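# Fit the camshaft into the engine case, gears timed

## Task

Push the camshaft's shaft fully home in the open bearing on the front of the free-standing engine case, so that its large gear engages the small crank gear in correct timing: as the gears rotate, the small gear's marked tooth has to land in one of the two marked gaps on the large gear. The engine case must be left upright, and the camshaft must stay installed on its own, not because the robot is still holding it.

## Robot and tools

Robot: one six-joint arm (shoulder pan, shoulder lift, elbow, wrist 1, wrist 2, wrist 3) carrying a right five-finger hand. The only camera is cam_wrist (896x504), mounted on the wrist. The engine case is loose on the table, and an occasional brief push may move loose objects.

Scene frame: the origin sits on the table top under the arm's base. +z is up, and +y is to the left when facing along +x. The state line reports the hand point's end_effector_position in metres and end_effector_quat_wxyz, plus linear (m/s) and angular (rad/s) velocities. At long reach the printed position can be slightly off.

Hand point: a spot fixed to the palm, 0.05 m in front of it, where the index pad meets the thumb tip in a pinch. Its own axes: +z runs along the straight fingers, which extend 0.06 to 0.07 m past the point; +y leaves the palm; +x crosses the palm from the thumb toward the little finger. The hand reaches 0.08 m to the little-finger side. On the thumb side it reaches 0.02 m if the thumb is turned in front of the palm, and up to 0.09 m otherwise. A wrist bracket on the little-finger side sits 0.03 m beyond the point along +y and 0.11 m across, and it can collide with things.

A row is 14 numbers, each in [-1, 1], in this order: dx, dy, dz, rx, ry, rz, little, ring, middle, index, thumb_bend, thumb_turn, force_limit, speed.
- dx, dy, dz, rx, ry, rz are an offset, not a pose. They are expressed in the hand point's own axes and measured from its pose in the most recent result that reported it. Within one reply, the second and later calls measure from where the robot is when that call starts. 1.0 equals 0.6 m for the translations and 180 degrees for the rotation, and rx, ry, rz form a single rotation vector. In a multi-row action, every row counts from that same base pose, not from the row before it. All zeros drives the hand back to the base pose and does not hold still.
- little, ring, middle, index are absolute finger targets: +1 is straight, -1 is curled fully into the palm. thumb_bend: +1 straight, -1 fully bent. thumb_turn: +1 beside the palm, -1 in front of it, opposite the fingers. A pinch is roughly index -0.22, thumb_bend -0.75, thumb_turn -0.57. With the thumb turned fully in front, the whole hand can wrap around objects 0.035 to 0.08 m across. Turn the thumb before reaching the object.
- force_limit: the fingertip load at which a closing motor stops, linear from about 0 N at -1 to 10 N at +1 (15 N for the two thumb motors). speed: linear from near zero at -1 to full at +1, where a full finger travel takes 0.6 s. For a gentle grip, close at speed -0.9 or lower.

Tools:
- execute_actions {"actions": [...], "pictures": bool}. An empty list returns the state and pictures without moving anything. An action {"rows": [[14 numbers], ...], "steps": n} holds 1 to 15 rows and runs at most 15 steps of 1/30 s each (default 15). Each row lasts one step, and the final row repeats until the steps run out. A wait {"steps": n} (up to 300) sends nothing and counts from the previous result, so reply time is included. An action needs at least 4 steps; the last 4 are run after the result is taken.
- move {"target": row, "speed": m/s 0.002 to 0.5 (default 0.25; rotation allowed up to twice that in rad/s), "stop_force": N 9 to 40, optional}. It follows a straight path toward one target lasting 0.5 to 10 s, and it does not steer around obstacles. stop_force halts the path when the wrist sensor feels that much extra push against the motion. It is only reliable for slow moves without rotation, and it is refused during the first 0.2 s of the scene. Omit it when pulling away from a contact. The result adds a "move:" line giving the ending (done, contact, off_target, moving, held, fault), any limits (paced means the pose sent was clipped; held means a check blocked some steps), and the remaining distance to the target.
- wait {"seconds": 0 to 10}.
- zoom_image {"camera": "cam_wrist", "region": [x0, y0, x1, y1]} in pixels, at most 504x504.
- show_instructions: shows the reference images.
- finished_scene {"scene": n}: ends and grades the scene. This is final, so call it only once the camshaft is seated, timed and released.

Reading results: each step's commanded pose is clipped to 100 mm and 16 degrees from the measured pose, and the arm lags about 0.17 s behind, so large moves may arrive in stages; check the pose. "Hand target" is the pose being driven to. HELD or "pose unreachable" means the clearance check altered or blocked a command. The hand reports hand_measured, hand_stopped_by (moving, target, force, stalled, fault), hand_load_n (positive when something pushes a finger open), hand_force_limit and hand_speed, six values each, in motor order. A grip that has slipped shows up as loads falling to about 0. The Wrist force and Wrist torque lines are in the hand point's axes. They read up to about 50 N per axis, with an offset of up to about 4 N and noise. "no reading" is normal.

Avoid: pressing the stiff arm past a firm contact, fast impacts, and outside forces of 150 N or more, or joint torques at their limits (135 N m for the first three joints, 25.2 N m for the wrists). Any of these causes a 10 s fault stop. Do not hold loads for long: motors give a MOTOR HOT warning from 70 °C and brake at 85 °C. Never drop, slam or knock anything off the table, and do not tip the engine case.

Each tool is called after ">>>" as a command line: name --argument value for each argument, lists and objects as JSON in quotes; but a table of rows of numbers goes row by row, as --pt "numbers of a row", without its own name.

## Session

>>> show_instructions

Reference images for this scene: FIVE-FINGER HAND page 1.

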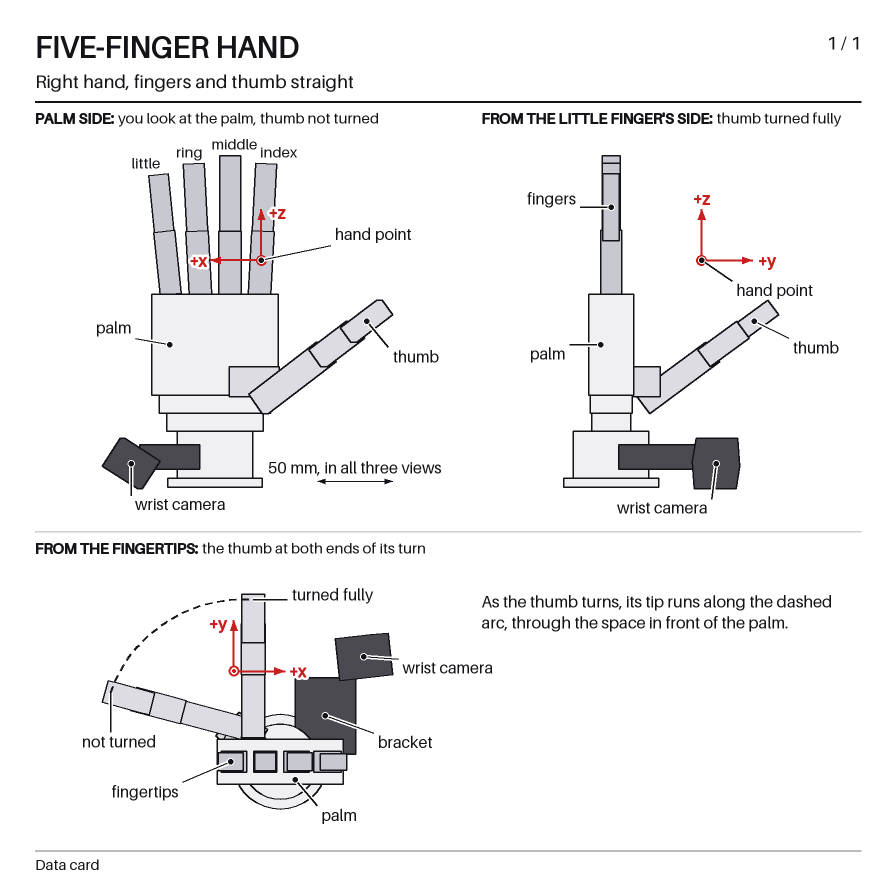

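>>> execute_actions --actions '[]'

Scene clock: 0.00 s of 9600.00 s.
end_effector_position=(+0.2230, +0.2813, +0.3329) hand_measured=(+1.000, +1.000, +1.000, +1.000, +1.000, +1.000) hand_load_n=(+0.0, +0.0, +0.0, +0.0, +0.0, +0.0) hand_stopped_by=(target, target, target, target, target, target) hand_force_limit=0.00 hand_speed=-0.80 end_effector_quat_wxyz=(+0.059, +0.259, +0.948, +0.175) end_effector_velocity=(-0.000, +0.000, +0.000) end_effector_angular_velocity=(+0.001, -0.001, +0.001)
Joint positions: [ 0.658 -1.938  2.197  0.776  1.738 -0.314]
Joint velocities: [ 0.001  0.    -0.    -0.001  0.    -0.   ]
Motor temperatures (°C, as the motors report them): [30 27 29 34 38 41]
Wrist force (N, on the end effector, along its own x y z axes, offset not removed): no reading
Wrist torque (N m, same axes, about the end effector's origin, offset not removed): no reading
Hand target: +0.223, +0.281, +0.333; +0.059, +0.259, +0.948, +0.175

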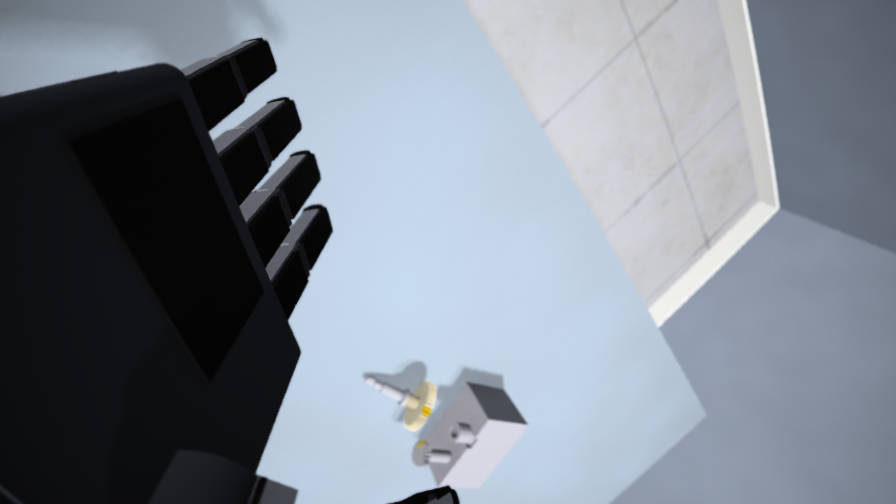

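>>> move --target '[-0.525,-0.1325,0.139,0,0,0,1,1,1,1,1,1,0,0]' --speed 0.35

Scene clock: 2.57 s of 9600.00 s.
end_effector_position=(+0.4730, +0.0822, +0.2333) hand_measured=(+1.000, +1.000, +1.000, +1.000, +1.000, +1.000) hand_load_n=(+0.0, +0.0, +0.0, +0.0, +0.0, +0.0) hand_stopped_by=(target, target, target, target, target, target) hand_force_limit=0.00 hand_speed=0.00 end_effector_quat_wxyz=(+0.059, +0.259, +0.948, +0.175) end_effector_velocity=(+0.001, +0.001, -0.001) end_effector_angular_velocity=(+0.004, +0.001, +0.005)
Joint positions: [-0.719 -1.647  2.074  0.847  1.09  -1.572]
Joint velocities: [ 0.004  0.008 -0.005  0.001 -0.001 -0.002]
Motor temperatures (°C, as the motors report them): [30 27 29 34 38 41]
Wrist force (N, on the end effector, along its own x y z axes, offset not removed): [2.5 -4.1 -1.4]
Wrist torque (N m, same axes, about the end effector's origin, offset not removed): [-0.55 -0.28 0.18]
Hand target: +0.473, +0.082, +0.233; +0.059, +0.259, +0.948, +0.175
Off the commanded pose: 0.001 m, 0 deg.
Kept back: nothing.
move: done

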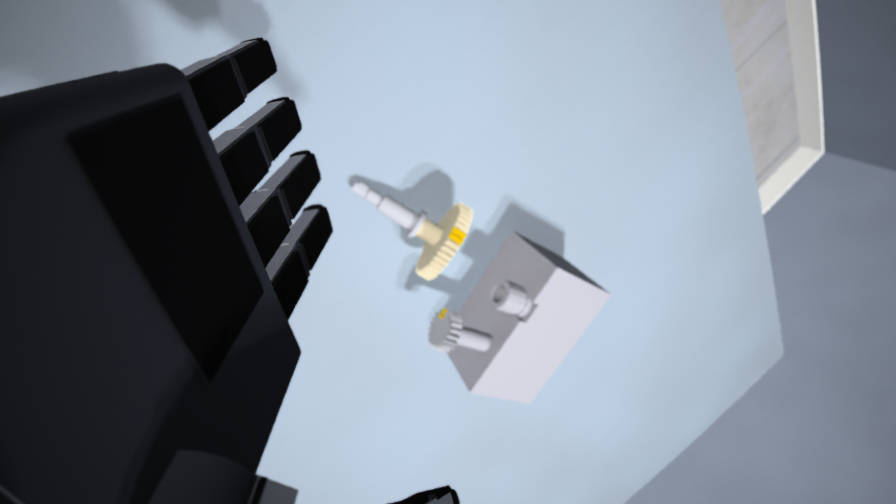

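>>> zoom_image --camera "cam_wrist" --region '[330, 150, 630, 420]'

Region (330, 150, 630, 420) of cam_wrist's 896x504 image, scaled by 1.680, with more detail than that image has; it fills the top 454 rows of this view, and the rest is white.

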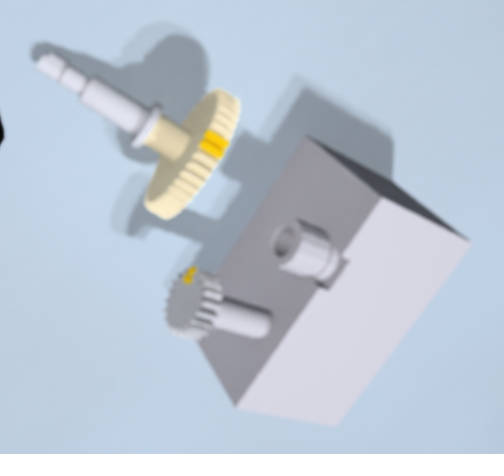

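>>> move --target '[-0.1645,0.0418,0.0968,0.1082,0.0556,-0.2617,1,1,1,1,1,1,0,0]' --speed 0.3

Scene clock: 7.07 s of 9600.00 s.
end_effector_position=(+0.5813, +0.0693, +0.1908) hand_measured=(+1.000, +1.000, +1.000, +1.000, +1.000, +1.000) hand_load_n=(+0.0, +0.0, +0.0, +0.0, +0.0, +0.0) hand_stopped_by=(target, target, target, target, target, target) hand_force_limit=0.00 hand_speed=0.00 end_effector_quat_wxyz=(+0.000, -0.148, +0.989, -0.000) end_effector_velocity=(+0.001, -0.000, -0.000) end_effector_angular_velocity=(-0.003, +0.002, +0.007)
Joint positions: [-0.409 -1.205  1.415  1.065  1.549 -2.112]
Joint velocities: [ 0.002  0.005 -0.007  0.004  0.004 -0.005]
Motor temperatures (°C, as the motors report them): [30 27 29 34 38 41]
Wrist force (N, on the end effector, along its own x y z axes, offset not removed): [3.7 -0.5 0.0]
Wrist torque (N m, same axes, about the end effector's origin, offset not removed): [-0.03 -0.69 0.37]
Hand target: +0.581, +0.069, +0.191; -0.000, -0.149, +0.989, -0.000
Off the commanded pose: 0.000 m, 0 deg.
Kept back: nothing.
move: done

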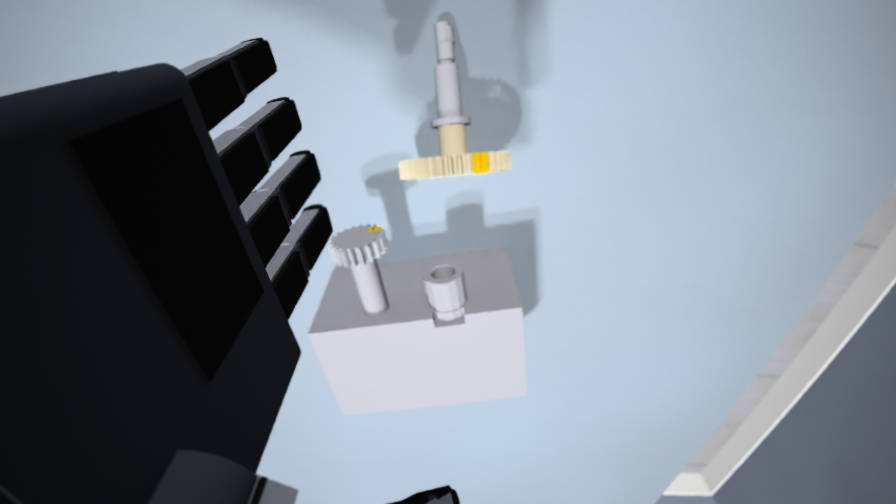

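>>> move --target '[-0.013,0,0.15,0,0,0,1,1,1,1,1,1,0,0]' --speed 0.15

Scene clock: 8.37 s of 9600.00 s.
end_effector_position=(+0.5889, +0.0716, +0.1010) hand_measured=(+1.000, +1.000, +1.000, +1.000, +1.000, +1.000) hand_load_n=(+0.0, +0.0, +0.0, +0.0, +0.0, +0.0) hand_stopped_by=(target, target, target, target, target, target) hand_force_limit=0.00 hand_speed=0.00 end_effector_quat_wxyz=(+0.000, -0.148, +0.989, -0.000) end_effector_velocity=(+0.001, -0.000, -0.002) end_effector_angular_velocity=(-0.000, -0.000, -0.001)
Joint positions: [-0.396 -1.069  1.438  0.906  1.553 -2.1  ]
Joint velocities: [-0.     0.004 -0.002 -0.003  0.     0.001]
Motor temperatures (°C, as the motors report them): [30 27 29 34 38 41]
Wrist force (N, on the end effector, along its own x y z axes, offset not removed): [1.1 -0.5 0.8]
Wrist torque (N m, same axes, about the end effector's origin, offset not removed): [-0.05 -0.14 0.37]
Hand target: +0.589, +0.072, +0.101; +0.000, -0.148, +0.989, -0.000
Off the commanded pose: 0.000 m, 0 deg.
Kept back: nothing.
move: done

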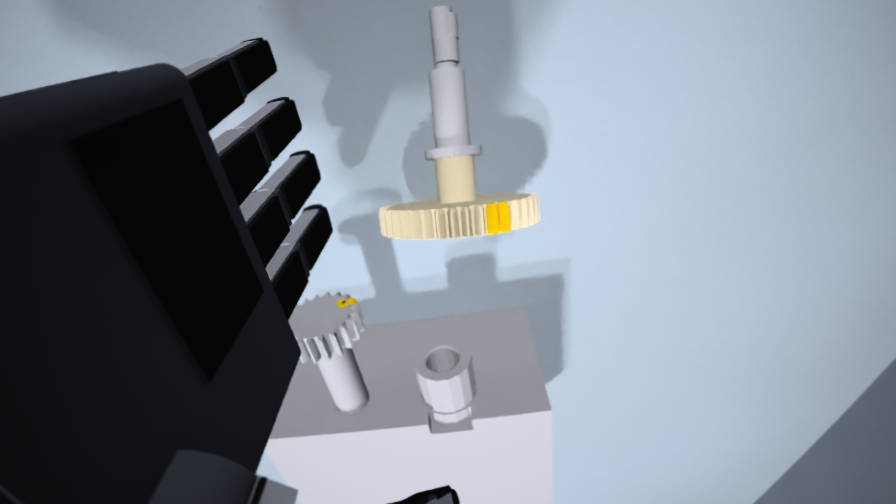

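>>> move --target '[0.0268,0.095,0,0,0,-0.1667,1,1,1,1,1,1,0,0]' --speed 0.06

Scene clock: 13.23 s of 9600.00 s.
end_effector_position=(+0.5568, +0.1213, +0.1010) hand_measured=(+1.000, +1.000, +1.000, +1.000, +1.000, +1.000) hand_load_n=(+0.0, +0.0, +0.0, +0.0, +0.0, +0.0) hand_stopped_by=(target, target, target, target, target, target) hand_force_limit=0.00 hand_speed=0.00 end_effector_quat_wxyz=(+0.000, -0.399, +0.917, -0.000) end_effector_velocity=(-0.001, +0.001, +0.000) end_effector_angular_velocity=(+0.000, +0.000, +0.012)
Joint positions: [-0.287 -1.05   1.412  0.912  1.585 -2.518]
Joint velocities: [ 0.003  0.001 -0.001  0.001  0.001 -0.009]
Motor temperatures (°C, as the motors report them): [30 27 29 34 38 41]
Wrist force (N, on the end effector, along its own x y z axes, offset not removed): [2.5 -1.0 -0.7]
Wrist torque (N m, same axes, about the end effector's origin, offset not removed): [-0.12 -0.40 0.40]
Hand target: +0.557, +0.121, +0.101; +0.000, -0.399, +0.917, -0.000
Off the commanded pose: 0.000 m, 0 deg.
Kept back: nothing.
move: done

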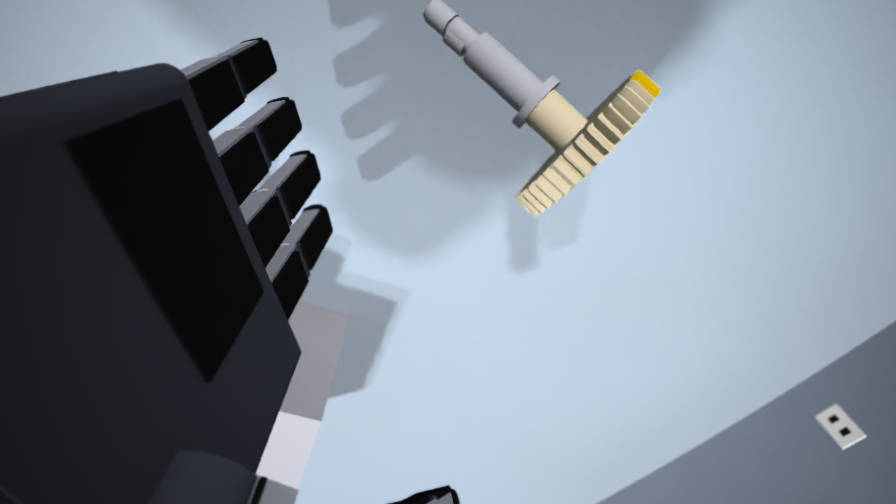

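>>> move --target '[0,0.03,-0.15,0,0,0,1,1,1,1,1,1,0,0]' --speed 0.25

Scene clock: 14.40 s of 9600.00 s.
end_effector_position=(+0.5435, +0.1335, +0.1908) hand_measured=(+1.000, +1.000, +1.000, +1.000, +1.000, +1.000) hand_load_n=(+0.0, +0.0, +0.0, +0.0, +0.0, +0.0) hand_stopped_by=(target, target, target, target, target, target) hand_force_limit=0.00 hand_speed=0.00 end_effector_quat_wxyz=(+0.000, -0.399, +0.917, -0.000) end_effector_velocity=(-0.000, +0.000, +0.002) end_effector_angular_velocity=(+0.000, +0.001, -0.001)
Joint positions: [-0.261 -1.189  1.403  1.06   1.592 -2.493]
Joint velocities: [ 0.    -0.002 -0.001  0.004  0.     0.001]
Motor temperatures (°C, as the motors report them): [30 27 29 34 38 41]
Wrist force (N, on the end effector, along its own x y z axes, offset not removed): [2.0 -3.3 1.4]
Wrist torque (N m, same axes, about the end effector's origin, offset not removed): [-0.52 -0.37 0.29]
Hand target: +0.543, +0.133, +0.191; +0.000, -0.399, +0.917, -0.000
Off the commanded pose: 0.000 m, 0 deg.
Kept back: nothing.
move: done

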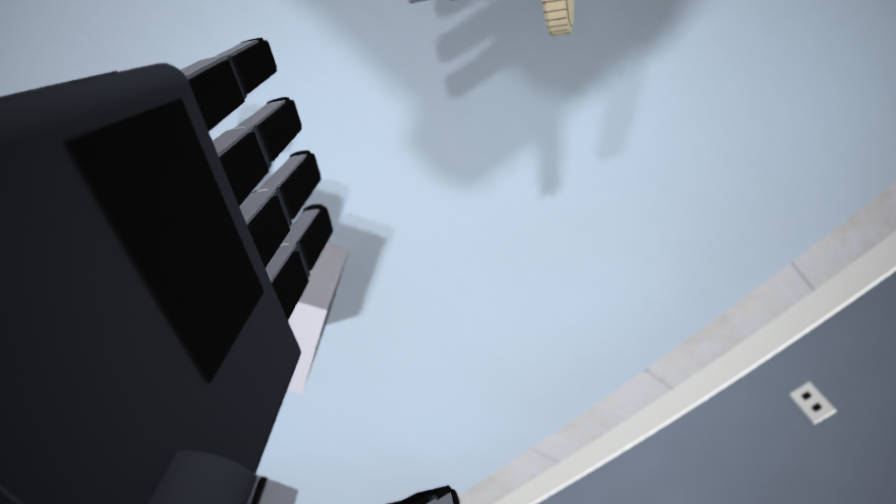

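>>> move --target '[0.2,0,-0.05,0,0,0,1,1,1,1,1,1,0,0]' --speed 0.3

Scene clock: 15.63 s of 9600.00 s.
end_effector_position=(+0.4618, +0.0459, +0.2206) hand_measured=(+1.000, +1.000, +1.000, +1.000, +1.000, +1.000) hand_load_n=(+0.0, +0.0, +0.0, +0.0, +0.0, +0.0) hand_stopped_by=(target, target, target, target, target, target) hand_force_limit=0.00 hand_speed=0.00 end_effector_quat_wxyz=(-0.000, -0.399, +0.917, -0.000) end_effector_velocity=(-0.002, -0.001, +0.001) end_effector_angular_velocity=(+0.002, +0.001, +0.001)
Joint positions: [-0.525 -1.426  1.686  1.019  1.515 -2.746]
Joint velocities: [-0.006 -0.004  0.004  0.002 -0.003 -0.007]
Motor temperatures (°C, as the motors report them): [30 27 29 34 38 41]
Wrist force (N, on the end effector, along its own x y z axes, offset not removed): [1.5 -3.0 0.6]
Wrist torque (N m, same axes, about the end effector's origin, offset not removed): [-0.66 -0.34 0.25]
Hand target: +0.462, +0.046, +0.221; +0.000, -0.399, +0.917, -0.000
Off the commanded pose: 0.000 m, 0 deg.
Kept back: nothing.
move: done

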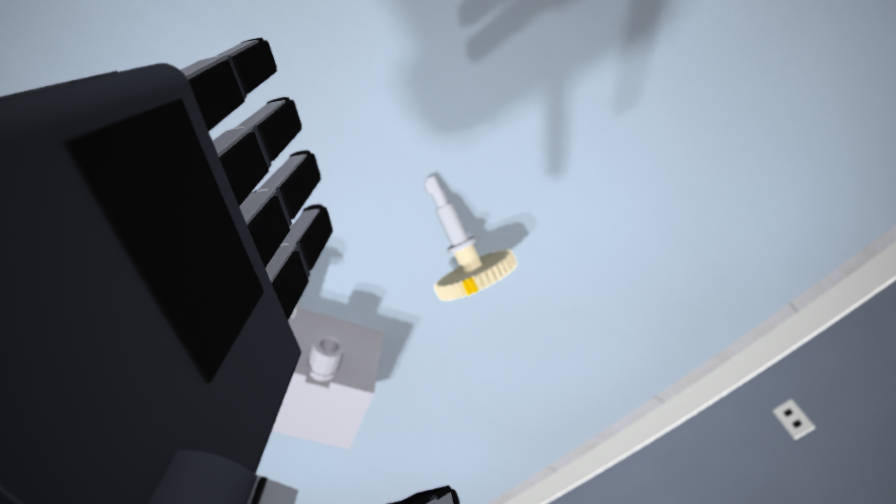

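>>> execute_actions --actions '[{"steps":15}]' --pictures true

>>> execute_actions --actions '[{"steps":20}]' --pictures true

Scene clock: 16.13 s of 9600.00 s.
end_effector_position=(+0.4617, +0.0457, +0.2206) hand_measured=(+1.000, +1.000, +1.000, +1.000, +1.000, +1.000) hand_load_n=(+0.0, +0.0, +0.0, +0.0, +0.0, +0.0) hand_stopped_by=(target, target, target, target, target, target) hand_force_limit=0.00 hand_speed=0.00 end_effector_quat_wxyz=(+0.000, -0.399, +0.917, -0.000) end_effector_velocity=(+0.000, +0.000, +0.001) end_effector_angular_velocity=(-0.000, -0.001, +0.000)
Joint positions: [-0.526 -1.426  1.686  1.019  1.515 -2.746]
Joint velocities: [ 0.001 -0.001 -0.     0.    -0.     0.   ]
Motor temperatures (°C, as the motors report them): [30 27 29 34 38 41]
Wrist force (N, on the end effector, along its own x y z axes, offset not removed): [3.3 -1.6 2.6]
Wrist torque (N m, same axes, about the end effector's origin, offset not removed): [-0.49 -0.59 0.34]
Hand target: +0.462, +0.046, +0.221; +0.000, -0.399, +0.917, -0.000
Off the commanded pose: 0.000 m, 0 deg.
Kept back: nothing.
Steps of this call (steps 1 to 15: nothing new was sent). Readings (end_effector_position | what the end effector reports):
1: (+0.4617, +0.0458, +0.2206) | hand_measured=(+1.000, +1.000, +1.000, +1.000, +1.000, +1.000) hand_load_n=(+0.0, +0.0, +0.0, +0.0, +0.0, +0.0) hand_stopped_by=(target, target, target, target, target, target) hand_force_limit=0.00 hand_speed=0.00
2: (+0.4617, +0.0458, +0.2206) | hand_measured=(+1.000, +1.000, +1.000, +1.000, +1.000, +1.000) hand_load_n=(+0.0, +0.0, +0.0, +0.0, +0.0, +0.0) hand_stopped_by=(target, target, target, target, target, target) hand_force_limit=0.00 hand_speed=0.00
4: (+0.4617, +0.0458, +0.2206) | hand_measured=(+1.000, +1.000, +1.000, +1.000, +1.000, +1.000) hand_load_n=(+0.0, +0.0, +0.0, +0.0, +0.0, +0.0) hand_stopped_by=(target, target, target, target, target, target) hand_force_limit=0.00 hand_speed=0.00
8: (+0.4617, +0.0458, +0.2206) | hand_measured=(+1.000, +1.000, +1.000, +1.000, +1.000, +1.000) hand_load_n=(+0.0, +0.0, +0.0, +0.0, +0.0, +0.0) hand_stopped_by=(target, target, target, target, target, target) hand_force_limit=0.00 hand_speed=0.00
15: the state above

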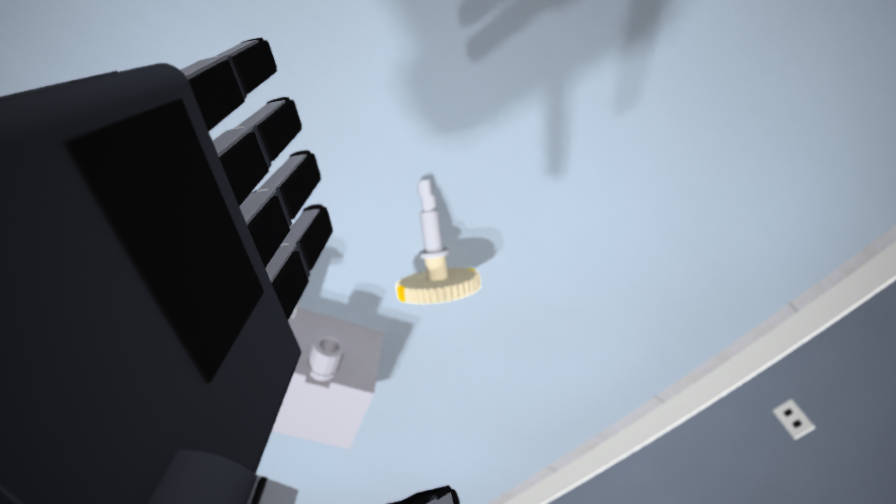

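Scene clock: 16.80 s of 9600.00 s.
end_effector_position=(+0.4617, +0.0457, +0.2206) hand_measured=(+1.000, +1.000, +1.000, +1.000, +1.000, +1.000) hand_load_n=(+0.0, +0.0, +0.0, +0.0, +0.0, +0.0) hand_stopped_by=(target, target, target, target, target, target) hand_force_limit=0.00 hand_speed=0.00 end_effector_quat_wxyz=(+0.000, -0.399, +0.917, -0.000) end_effector_velocity=(+0.000, -0.000, +0.001) end_effector_angular_velocity=(-0.001, -0.002, -0.001)
Joint positions: [-0.526 -1.426  1.686  1.019  1.515 -2.746]
Joint velocities: [-0.001 -0.002 -0.     0.    -0.    -0.   ]
Motor temperatures (°C, as the motors report them): [30 27 29 34 38 41]
Wrist force (N, on the end effector, along its own x y z axes, offset not removed): [2.8 -0.6 0.3]
Wrist torque (N m, same axes, about the end effector's origin, offset not removed): [-0.16 -0.36 0.37]
Hand target: +0.462, +0.046, +0.221; +0.000, -0.399, +0.917, -0.000
Off the commanded pose: 0.000 m, 0 deg.
Kept back: nothing.
Steps of this call (steps 1 to 20: nothing new was sent). Readings (end_effector_position | what the end effector reports):
1: (+0.4617, +0.0457, +0.2206) | hand_measured=(+1.000, +1.000, +1.000, +1.000, +1.000, +1.000) hand_load_n=(+0.0, +0.0, +0.0, +0.0, +0.0, +0.0) hand_stopped_by=(target, target, target, target, target, target) hand_force_limit=0.00 hand_speed=0.00
2: (+0.4617, +0.0457, +0.2206) | hand_measured=(+1.000, +1.000, +1.000, +1.000, +1.000, +1.000) hand_load_n=(+0.0, +0.0, +0.0, +0.0, +0.0, +0.0) hand_stopped_by=(target, target, target, target, target, target) hand_force_limit=0.00 hand_speed=0.00
4: (+0.4617, +0.0457, +0.2206) | hand_measured=(+1.000, +1.000, +1.000, +1.000, +1.000, +1.000) hand_load_n=(+0.0, +0.0, +0.0, +0.0, +0.0, +0.0) hand_stopped_by=(target, target, target, target, target, target) hand_force_limit=0.00 hand_speed=0.00
8: (+0.4617, +0.0457, +0.2206) | hand_measured=(+1.000, +1.000, +1.000, +1.000, +1.000, +1.000) hand_load_n=(+0.0, +0.0, +0.0, +0.0, +0.0, +0.0) hand_stopped_by=(target, target, target, target, target, target) hand_force_limit=0.00 hand_speed=0.00
20: the state above

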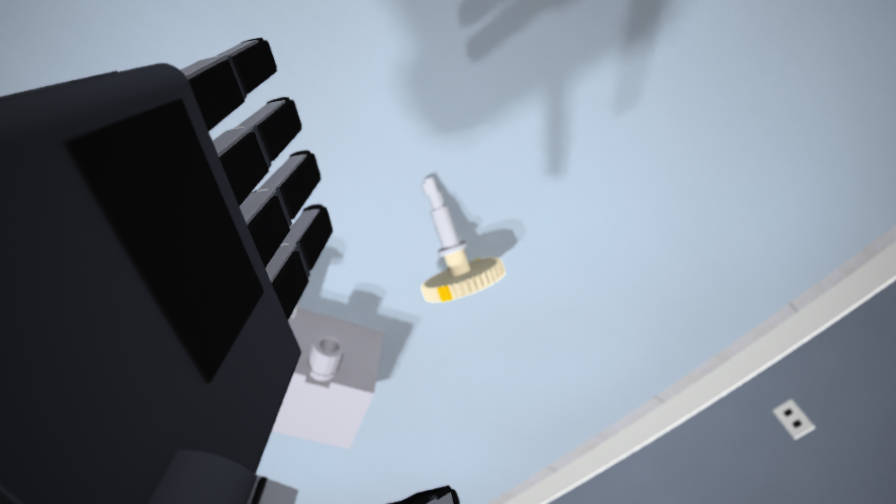

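>>> execute_actions --actions '[{"steps":30}]' --pictures true

>>> execute_actions --actions '[{"steps":24}]' --pictures true

>>> execute_actions --actions '[{"steps":24}]' --pictures true

Scene clock: 17.80 s of 9600.00 s.
end_effector_position=(+0.4617, +0.0457, +0.2206) hand_measured=(+1.000, +1.000, +1.000, +1.000, +1.000, +1.000) hand_load_n=(+0.0, +0.0, +0.0, +0.0, +0.0, +0.0) hand_stopped_by=(target, target, target, target, target, target) hand_force_limit=0.00 hand_speed=0.00 end_effector_quat_wxyz=(+0.000, -0.399, +0.917, -0.000) end_effector_velocity=(-0.000, +0.001, +0.001) end_effector_angular_velocity=(+0.000, -0.001, +0.001)
Joint positions: [-0.526 -1.426  1.686  1.019  1.515 -2.746]
Joint velocities: [ 0.001 -0.001 -0.     0.001 -0.     0.   ]
Motor temperatures (°C, as the motors report them): [30 27 29 34 38 41]
Wrist force (N, on the end effector, along its own x y z axes, offset not removed): [2.2 -0.7 3.1]
Wrist torque (N m, same axes, about the end effector's origin, offset not removed): [-0.31 -0.46 0.32]
Hand target: +0.462, +0.046, +0.221; +0.000, -0.399, +0.917, -0.000
Off the commanded pose: 0.000 m, 0 deg.
Kept back: nothing.
Steps of this call (steps 1 to 30: nothing new was sent). Readings (end_effector_position | what the end effector reports):
1: (+0.4617, +0.0457, +0.2206) | hand_measured=(+1.000, +1.000, +1.000, +1.000, +1.000, +1.000) hand_load_n=(+0.0, +0.0, +0.0, +0.0, +0.0, +0.0) hand_stopped_by=(target, target, target, target, target, target) hand_force_limit=0.00 hand_speed=0.00
2: (+0.4617, +0.0457, +0.2206) | hand_measured=(+1.000, +1.000, +1.000, +1.000, +1.000, +1.000) hand_load_n=(+0.0, +0.0, +0.0, +0.0, +0.0, +0.0) hand_stopped_by=(target, target, target, target, target, target) hand_force_limit=0.00 hand_speed=0.00
4: (+0.4617, +0.0457, +0.2206) | hand_measured=(+1.000, +1.000, +1.000, +1.000, +1.000, +1.000) hand_load_n=(+0.0, +0.0, +0.0, +0.0, +0.0, +0.0) hand_stopped_by=(target, target, target, target, target, target) hand_force_limit=0.00 hand_speed=0.00
8: (+0.4617, +0.0457, +0.2206) | hand_measured=(+1.000, +1.000, +1.000, +1.000, +1.000, +1.000) hand_load_n=(+0.0, +0.0, +0.0, +0.0, +0.0, +0.0) hand_stopped_by=(target, target, target, target, target, target) hand_force_limit=0.00 hand_speed=0.00
30: the state above

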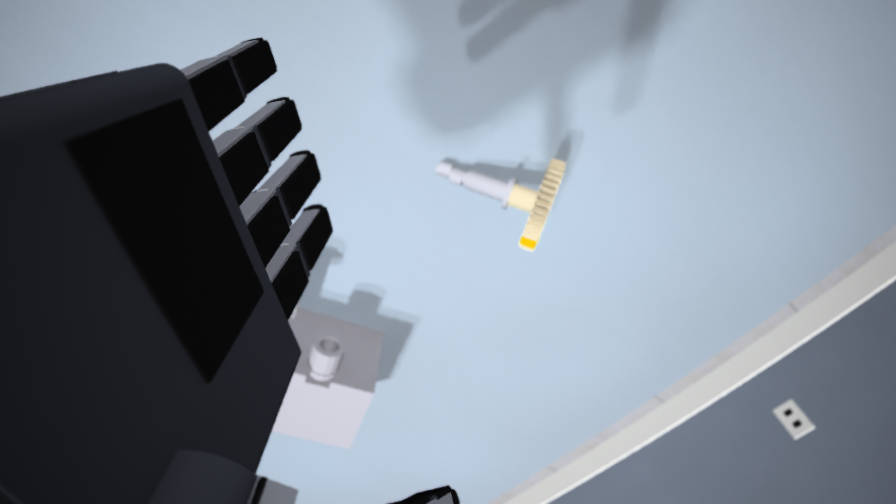

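Scene clock: 18.60 s of 9600.00 s.
end_effector_position=(+0.4617, +0.0457, +0.2206) hand_measured=(+1.000, +1.000, +1.000, +1.000, +1.000, +1.000) hand_load_n=(+0.0, +0.0, +0.0, +0.0, +0.0, +0.0) hand_stopped_by=(target, target, target, target, target, target) hand_force_limit=0.00 hand_speed=0.00 end_effector_quat_wxyz=(+0.000, -0.399, +0.917, -0.000) end_effector_velocity=(+0.000, +0.000, +0.000) end_effector_angular_velocity=(-0.000, -0.001, -0.000)
Joint positions: [-0.526 -1.426  1.686  1.019  1.515 -2.746]
Joint velocities: [ 0.001 -0.001 -0.    -0.    -0.     0.001]
Motor temperatures (°C, as the motors report them): [30 27 29 34 38 41]
Wrist force (N, on the end effector, along its own x y z axes, offset not removed): [5.5 -1.1 0.3]
Wrist torque (N m, same axes, about the end effector's origin, offset not removed): [-0.16 -0.83 0.39]
Hand target: +0.462, +0.046, +0.221; +0.000, -0.399, +0.917, -0.000
Off the commanded pose: 0.000 m, 0 deg.
Kept back: nothing.
Steps of this call (steps 1 to 24: nothing new was sent). Readings (end_effector_position | what the end effector reports):
1: (+0.4617, +0.0457, +0.2206) | hand_measured=(+1.000, +1.000, +1.000, +1.000, +1.000, +1.000) hand_load_n=(+0.0, +0.0, +0.0, +0.0, +0.0, +0.0) hand_stopped_by=(target, target, target, target, target, target) hand_force_limit=0.00 hand_speed=0.00
2: (+0.4617, +0.0457, +0.2206) | hand_measured=(+1.000, +1.000, +1.000, +1.000, +1.000, +1.000) hand_load_n=(+0.0, +0.0, +0.0, +0.0, +0.0, +0.0) hand_stopped_by=(target, target, target, target, target, target) hand_force_limit=0.00 hand_speed=0.00
4: (+0.4617, +0.0457, +0.2206) | hand_measured=(+1.000, +1.000, +1.000, +1.000, +1.000, +1.000) hand_load_n=(+0.0, +0.0, +0.0, +0.0, +0.0, +0.0) hand_stopped_by=(target, target, target, target, target, target) hand_force_limit=0.00 hand_speed=0.00
8: (+0.4617, +0.0457, +0.2206) | hand_measured=(+1.000, +1.000, +1.000, +1.000, +1.000, +1.000) hand_load_n=(+0.0, +0.0, +0.0, +0.0, +0.0, +0.0) hand_stopped_by=(target, target, target, target, target, target) hand_force_limit=0.00 hand_speed=0.00
24: the state above

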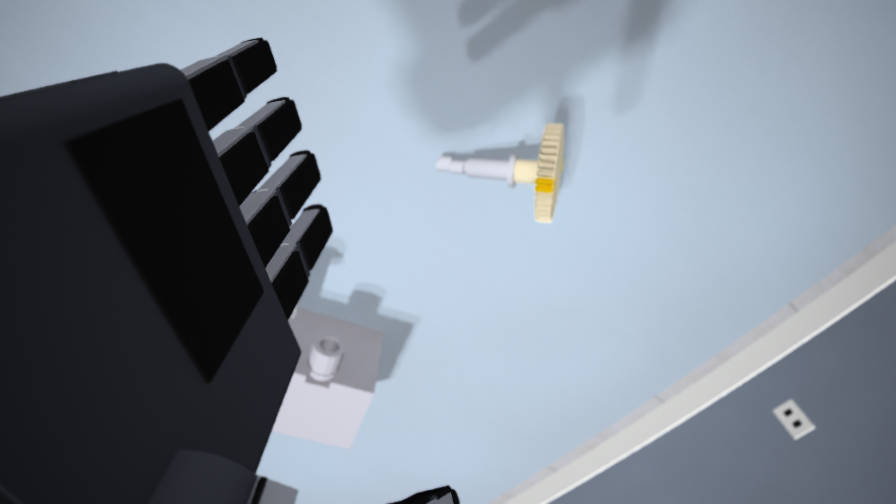

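Scene clock: 19.40 s of 9600.00 s.
end_effector_position=(+0.4617, +0.0457, +0.2206) hand_measured=(+1.000, +1.000, +1.000, +1.000, +1.000, +1.000) hand_load_n=(+0.0, +0.0, +0.0, +0.0, +0.0, +0.0) hand_stopped_by=(target, target, target, target, target, target) hand_force_limit=0.00 hand_speed=0.00 end_effector_quat_wxyz=(+0.000, -0.399, +0.917, -0.000) end_effector_velocity=(-0.000, -0.000, -0.000) end_effector_angular_velocity=(+0.001, +0.002, +0.001)
Joint positions: [-0.526 -1.426  1.686  1.019  1.515 -2.746]
Joint velocities: [-0.     0.002 -0.001  0.001 -0.    -0.001]
Motor temperatures (°C, as the motors report them): [30 27 29 34 38 41]
Wrist force (N, on the end effector, along its own x y z axes, offset not removed): [4.2 -2.8 -0.4]
Wrist torque (N m, same axes, about the end effector's origin, offset not removed): [-0.45 -0.81 0.29]
Hand target: +0.462, +0.046, +0.221; +0.000, -0.399, +0.917, -0.000
Off the commanded pose: 0.000 m, 0 deg.
Kept back: nothing.
Steps of this call (steps 1 to 24: nothing new was sent). Readings (end_effector_position | what the end effector reports):
1: (+0.4617, +0.0457, +0.2206) | hand_measured=(+1.000, +1.000, +1.000, +1.000, +1.000, +1.000) hand_load_n=(+0.0, +0.0, +0.0, +0.0, +0.0, +0.0) hand_stopped_by=(target, target, target, target, target, target) hand_force_limit=0.00 hand_speed=0.00
2: (+0.4617, +0.0457, +0.2206) | hand_measured=(+1.000, +1.000, +1.000, +1.000, +1.000, +1.000) hand_load_n=(+0.0, +0.0, +0.0, +0.0, +0.0, +0.0) hand_stopped_by=(target, target, target, target, target, target) hand_force_limit=0.00 hand_speed=0.00
4: (+0.4617, +0.0457, +0.2206) | hand_measured=(+1.000, +1.000, +1.000, +1.000, +1.000, +1.000) hand_load_n=(+0.0, +0.0, +0.0, +0.0, +0.0, +0.0) hand_stopped_by=(target, target, target, target, target, target) hand_force_limit=0.00 hand_speed=0.00
8: (+0.4617, +0.0457, +0.2206) | hand_measured=(+1.000, +1.000, +1.000, +1.000, +1.000, +1.000) hand_load_n=(+0.0, +0.0, +0.0, +0.0, +0.0, +0.0) hand_stopped_by=(target, target, target, target, target, target) hand_force_limit=0.00 hand_speed=0.00
24: the state above

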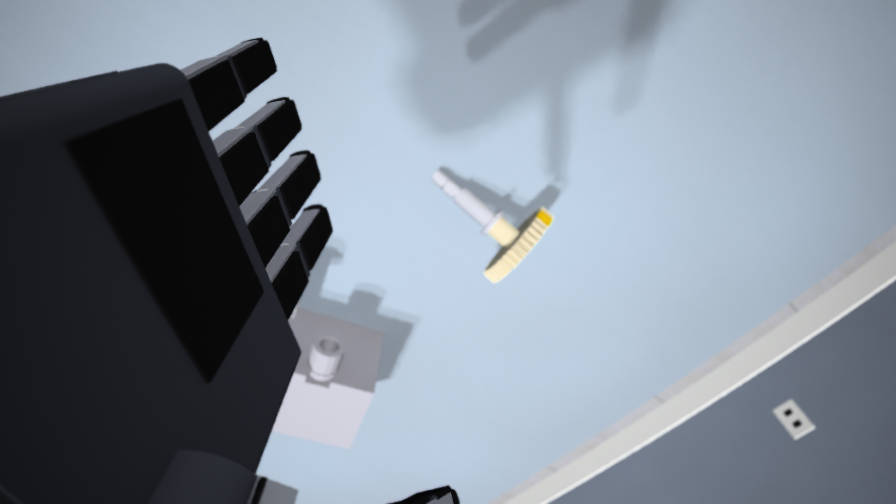

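>>> move --target '[-0.148,0.083,0.11,0,0,-0.2556,1,1,1,1,1,1,0,0]' --speed 0.4

Scene clock: 21.57 s of 9600.00 s.
end_effector_position=(+0.4858, +0.1445, +0.1549) hand_measured=(+1.000, +1.000, +1.000, +1.000, +1.000, +1.000) hand_load_n=(+0.0, +0.0, +0.0, +0.0, +0.0, +0.0) hand_stopped_by=(target, target, target, target, target, target) hand_force_limit=0.00 hand_speed=0.00 end_effector_quat_wxyz=(-0.000, +0.725, -0.688, +0.000) end_effector_velocity=(+0.001, +0.001, -0.001) end_effector_angular_velocity=(-0.000, -0.002, +0.009)
Joint positions: [-0.161 -1.154  1.466  0.966  1.621 -3.2  ]
Joint velocities: [ 0.004  0.003 -0.003 -0.002  0.001 -0.006]
Motor temperatures (°C, as the motors report them): [30 27 29 34 38 41]
Wrist force (N, on the end effector, along its own x y z axes, offset not removed): [3.3 -3.3 2.6]
Wrist torque (N m, same axes, about the end effector's origin, offset not removed): [-0.66 -0.54 0.19]
Hand target: +0.486, +0.145, +0.155; -0.000, +0.726, -0.688, +0.000
Off the commanded pose: 0.000 m, 0 deg.
Kept back: nothing.
move: done

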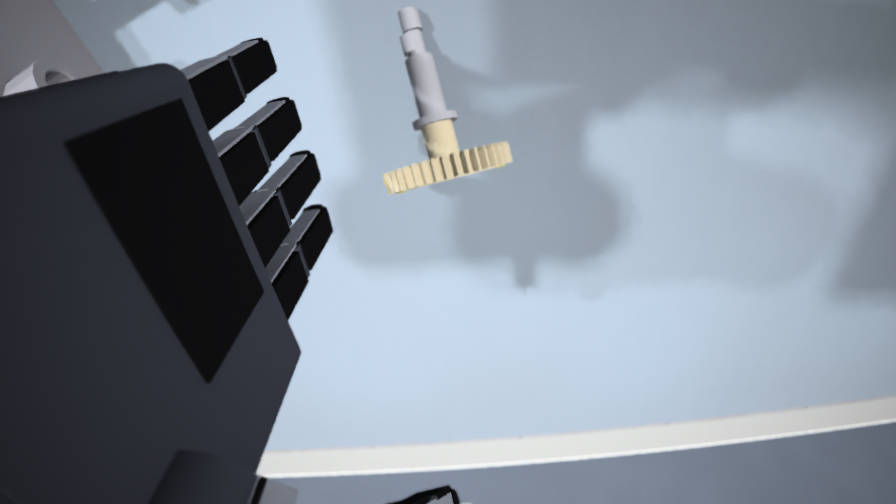

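>>> execute_actions --actions '[{"rows":[[0,0,0.03,0,0,0,1,1,1,1,1,1,0,0],[0,0,0.06,0,0,0,1,1,1,1,1,1,0,0],[0,0,0.075,0,0,0,1,1,1,1,1,1,0,0],[0,0,0.088,0,0,0,1,1,1,1,1,1,0,0]],"steps":15}]' --pictures true

>>> execute_actions --actions '[{"steps":30}]' --pictures true

>>> execute_actions --actions '[{"steps":25}]' --pictures true

Scene clock: 22.10 s of 9600.00 s.
end_effector_position=(+0.4854, +0.1445, +0.1050) hand_measured=(+1.000, +1.000, +1.000, +1.000, +1.000, +1.000) hand_load_n=(+0.0, +0.0, +0.0, +0.0, +0.0, +0.0) hand_stopped_by=(target, target, target, target, target, target) hand_force_limit=0.00 hand_speed=0.00 end_effector_quat_wxyz=(+0.000, +0.725, -0.688, +0.000) end_effector_velocity=(+0.004, +0.000, -0.035) end_effector_angular_velocity=(+0.000, -0.003, -0.002)
Joint positions: [-0.167 -1.085  1.492  0.871  1.62  -3.205]
Joint velocities: [-0.003  0.058 -0.001 -0.06  -0.001 -0.001]
Motor temperatures (°C, as the motors report them): [30 27 29 34 38 41]
Wrist force (N, on the end effector, along its own x y z axes, offset not removed): [1.8 -3.2 0.1]
Wrist torque (N m, same axes, about the end effector's origin, offset not removed): [-0.52 -0.27 0.18]
Steps of this call (steps 1 to 5: nothing new was sent; steps 6 to 16: the first 11 steps of this action). Readings (end_effector_position | what the end effector reports):
6: (+0.4858, +0.1445, +0.1548) | hand_measured=(+1.000, +1.000, +1.000, +1.000, +1.000, +1.000) hand_load_n=(+0.0, +0.0, +0.0, +0.0, +0.0, +0.0) hand_stopped_by=(target, target, target, target, target, target) hand_force_limit=0.00 hand_speed=0.00
7: (+0.4857, +0.1446, +0.1525) | hand_measured=(+1.000, +1.000, +1.000, +1.000, +1.000, +1.000) hand_load_n=(+0.0, +0.0, +0.0, +0.0, +0.0, +0.0) hand_stopped_by=(target, target, target, target, target, target) hand_force_limit=0.00 hand_speed=0.00
9: (+0.4848, +0.1445, +0.1379) | hand_measured=(+1.000, +1.000, +1.000, +1.000, +1.000, +1.000) hand_load_n=(+0.0, +0.0, +0.0, +0.0, +0.0, +0.0) hand_stopped_by=(target, target, target, target, target, target) hand_force_limit=0.00 hand_speed=0.00
13: (+0.4847, +0.1444, +0.1113) | hand_measured=(+1.000, +1.000, +1.000, +1.000, +1.000, +1.000) hand_load_n=(+0.0, +0.0, +0.0, +0.0, +0.0, +0.0) hand_stopped_by=(target, target, target, target, target, target) hand_force_limit=0.00 hand_speed=0.00
16: the state above

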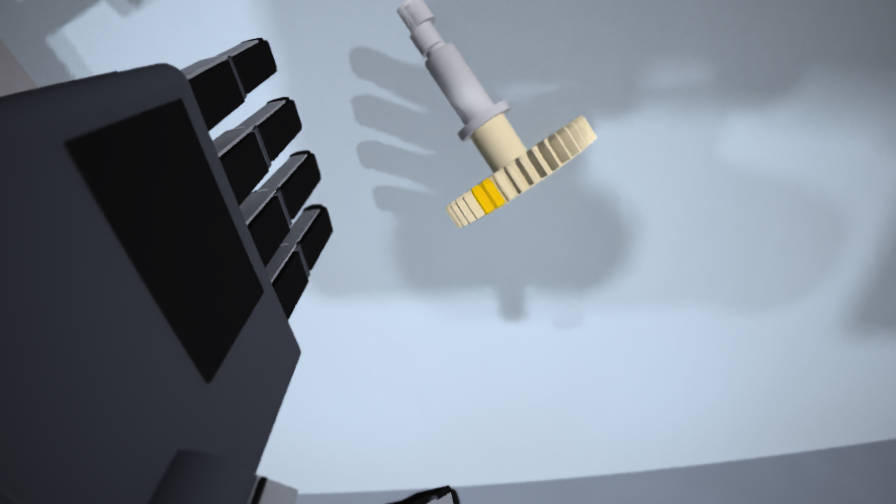

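Scene clock: 23.10 s of 9600.00 s.
end_effector_position=(+0.4859, +0.1445, +0.1021) hand_measured=(+1.000, +1.000, +1.000, +1.000, +1.000, +1.000) hand_load_n=(+0.0, +0.0, +0.0, +0.0, +0.0, +0.0) hand_stopped_by=(target, target, target, target, target, target) hand_force_limit=0.00 hand_speed=0.00 end_effector_quat_wxyz=(-0.000, +0.725, -0.688, +0.000) end_effector_velocity=(-0.000, -0.000, +0.000) end_effector_angular_velocity=(-0.000, -0.000, -0.000)
Joint positions: [-0.167 -1.08   1.491  0.866  1.62  -3.205]
Joint velocities: [-0.    -0.001  0.    -0.    -0.     0.   ]
Motor temperatures (°C, as the motors report them): [30 27 29 34 38 41]
Wrist force (N, on the end effector, along its own x y z axes, offset not removed): [3.7 -3.5 0.9]
Wrist torque (N m, same axes, about the end effector's origin, offset not removed): [-0.54 -0.64 0.32]
Hand target: +0.486, +0.144, +0.102; -0.000, +0.725, -0.688, +0.000
Off the commanded pose: 0.000 m, 0 deg.
Kept back: nothing.
Steps of this call (steps 1 to 4: the last 4 steps of your previous action; steps 5 to 30: nothing new was sent). Readings (end_effector_position | what the end effector reports):
1: (+0.4855, +0.1445, +0.1040) | hand_measured=(+1.000, +1.000, +1.000, +1.000, +1.000, +1.000) hand_load_n=(+0.0, +0.0, +0.0, +0.0, +0.0, +0.0) hand_stopped_by=(target, target, target, target, target, target) hand_force_limit=0.00 hand_speed=0.00
2: (+0.4855, +0.1445, +0.1034) | hand_measured=(+1.000, +1.000, +1.000, +1.000, +1.000, +1.000) hand_load_n=(+0.0, +0.0, +0.0, +0.0, +0.0, +0.0) hand_stopped_by=(target, target, target, target, target, target) hand_force_limit=0.00 hand_speed=0.00
4: (+0.4856, +0.1445, +0.1027) | hand_measured=(+1.000, +1.000, +1.000, +1.000, +1.000, +1.000) hand_load_n=(+0.0, +0.0, +0.0, +0.0, +0.0, +0.0) hand_stopped_by=(target, target, target, target, target, target) hand_force_limit=0.00 hand_speed=0.00
8: (+0.4858, +0.1445, +0.1022) | hand_measured=(+1.000, +1.000, +1.000, +1.000, +1.000, +1.000) hand_load_n=(+0.0, +0.0, +0.0, +0.0, +0.0, +0.0) hand_stopped_by=(target, target, target, target, target, target) hand_force_limit=0.00 hand_speed=0.00
30: the state above

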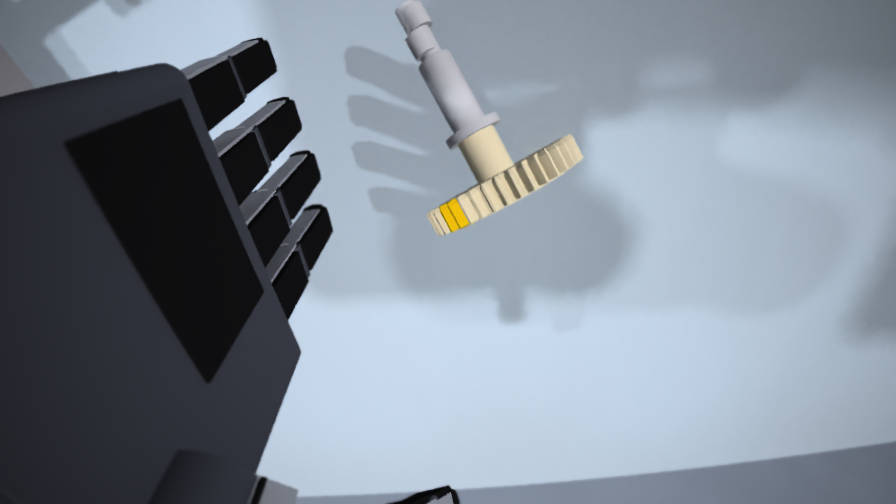

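Scene clock: 23.93 s of 9600.00 s.
end_effector_position=(+0.4859, +0.1445, +0.1021) hand_measured=(+1.000, +1.000, +1.000, +1.000, +1.000, +1.000) hand_load_n=(+0.0, +0.0, +0.0, +0.0, +0.0, +0.0) hand_stopped_by=(target, target, target, target, target, target) hand_force_limit=0.00 hand_speed=0.00 end_effector_quat_wxyz=(-0.000, +0.725, -0.688, +0.000) end_effector_velocity=(-0.000, +0.000, -0.000) end_effector_angular_velocity=(+0.000, +0.000, -0.000)
Joint positions: [-0.167 -1.08   1.491  0.866  1.62  -3.205]
Joint velocities: [ 0.001  0.    -0.     0.    -0.     0.001]
Motor temperatures (°C, as the motors report them): [30 27 29 34 38 41]
Wrist force (N, on the end effector, along its own x y z axes, offset not removed): [2.1 -2.0 1.5]
Wrist torque (N m, same axes, about the end effector's origin, offset not removed): [-0.44 -0.31 0.29]
Hand target: +0.486, +0.144, +0.102; -0.000, +0.725, -0.688, +0.000
Off the commanded pose: 0.000 m, 0 deg.
Kept back: nothing.
Steps of this call (steps 1 to 25: nothing new was sent). Readings (end_effector_position | what the end effector reports):
1: (+0.4859, +0.1445, +0.1021) | hand_measured=(+1.000, +1.000, +1.000, +1.000, +1.000, +1.000) hand_load_n=(+0.0, +0.0, +0.0, +0.0, +0.0, +0.0) hand_stopped_by=(target, target, target, target, target, target) hand_force_limit=0.00 hand_speed=0.00
2: (+0.4859, +0.1445, +0.1021) | hand_measured=(+1.000, +1.000, +1.000, +1.000, +1.000, +1.000) hand_load_n=(+0.0, +0.0, +0.0, +0.0, +0.0, +0.0) hand_stopped_by=(target, target, target, target, target, target) hand_force_limit=0.00 hand_speed=0.00
4: (+0.4859, +0.1445, +0.1021) | hand_measured=(+1.000, +1.000, +1.000, +1.000, +1.000, +1.000) hand_load_n=(+0.0, +0.0, +0.0, +0.0, +0.0, +0.0) hand_stopped_by=(target, target, target, target, target, target) hand_force_limit=0.00 hand_speed=0.00
8: (+0.4859, +0.1445, +0.1021) | hand_measured=(+1.000, +1.000, +1.000, +1.000, +1.000, +1.000) hand_load_n=(+0.0, +0.0, +0.0, +0.0, +0.0, +0.0) hand_stopped_by=(target, target, target, target, target, target) hand_force_limit=0.00 hand_speed=0.00
25: the state above

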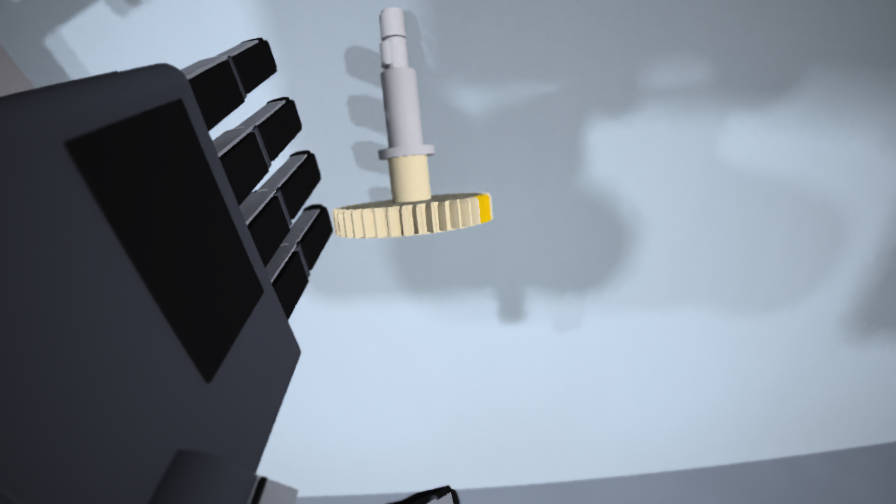

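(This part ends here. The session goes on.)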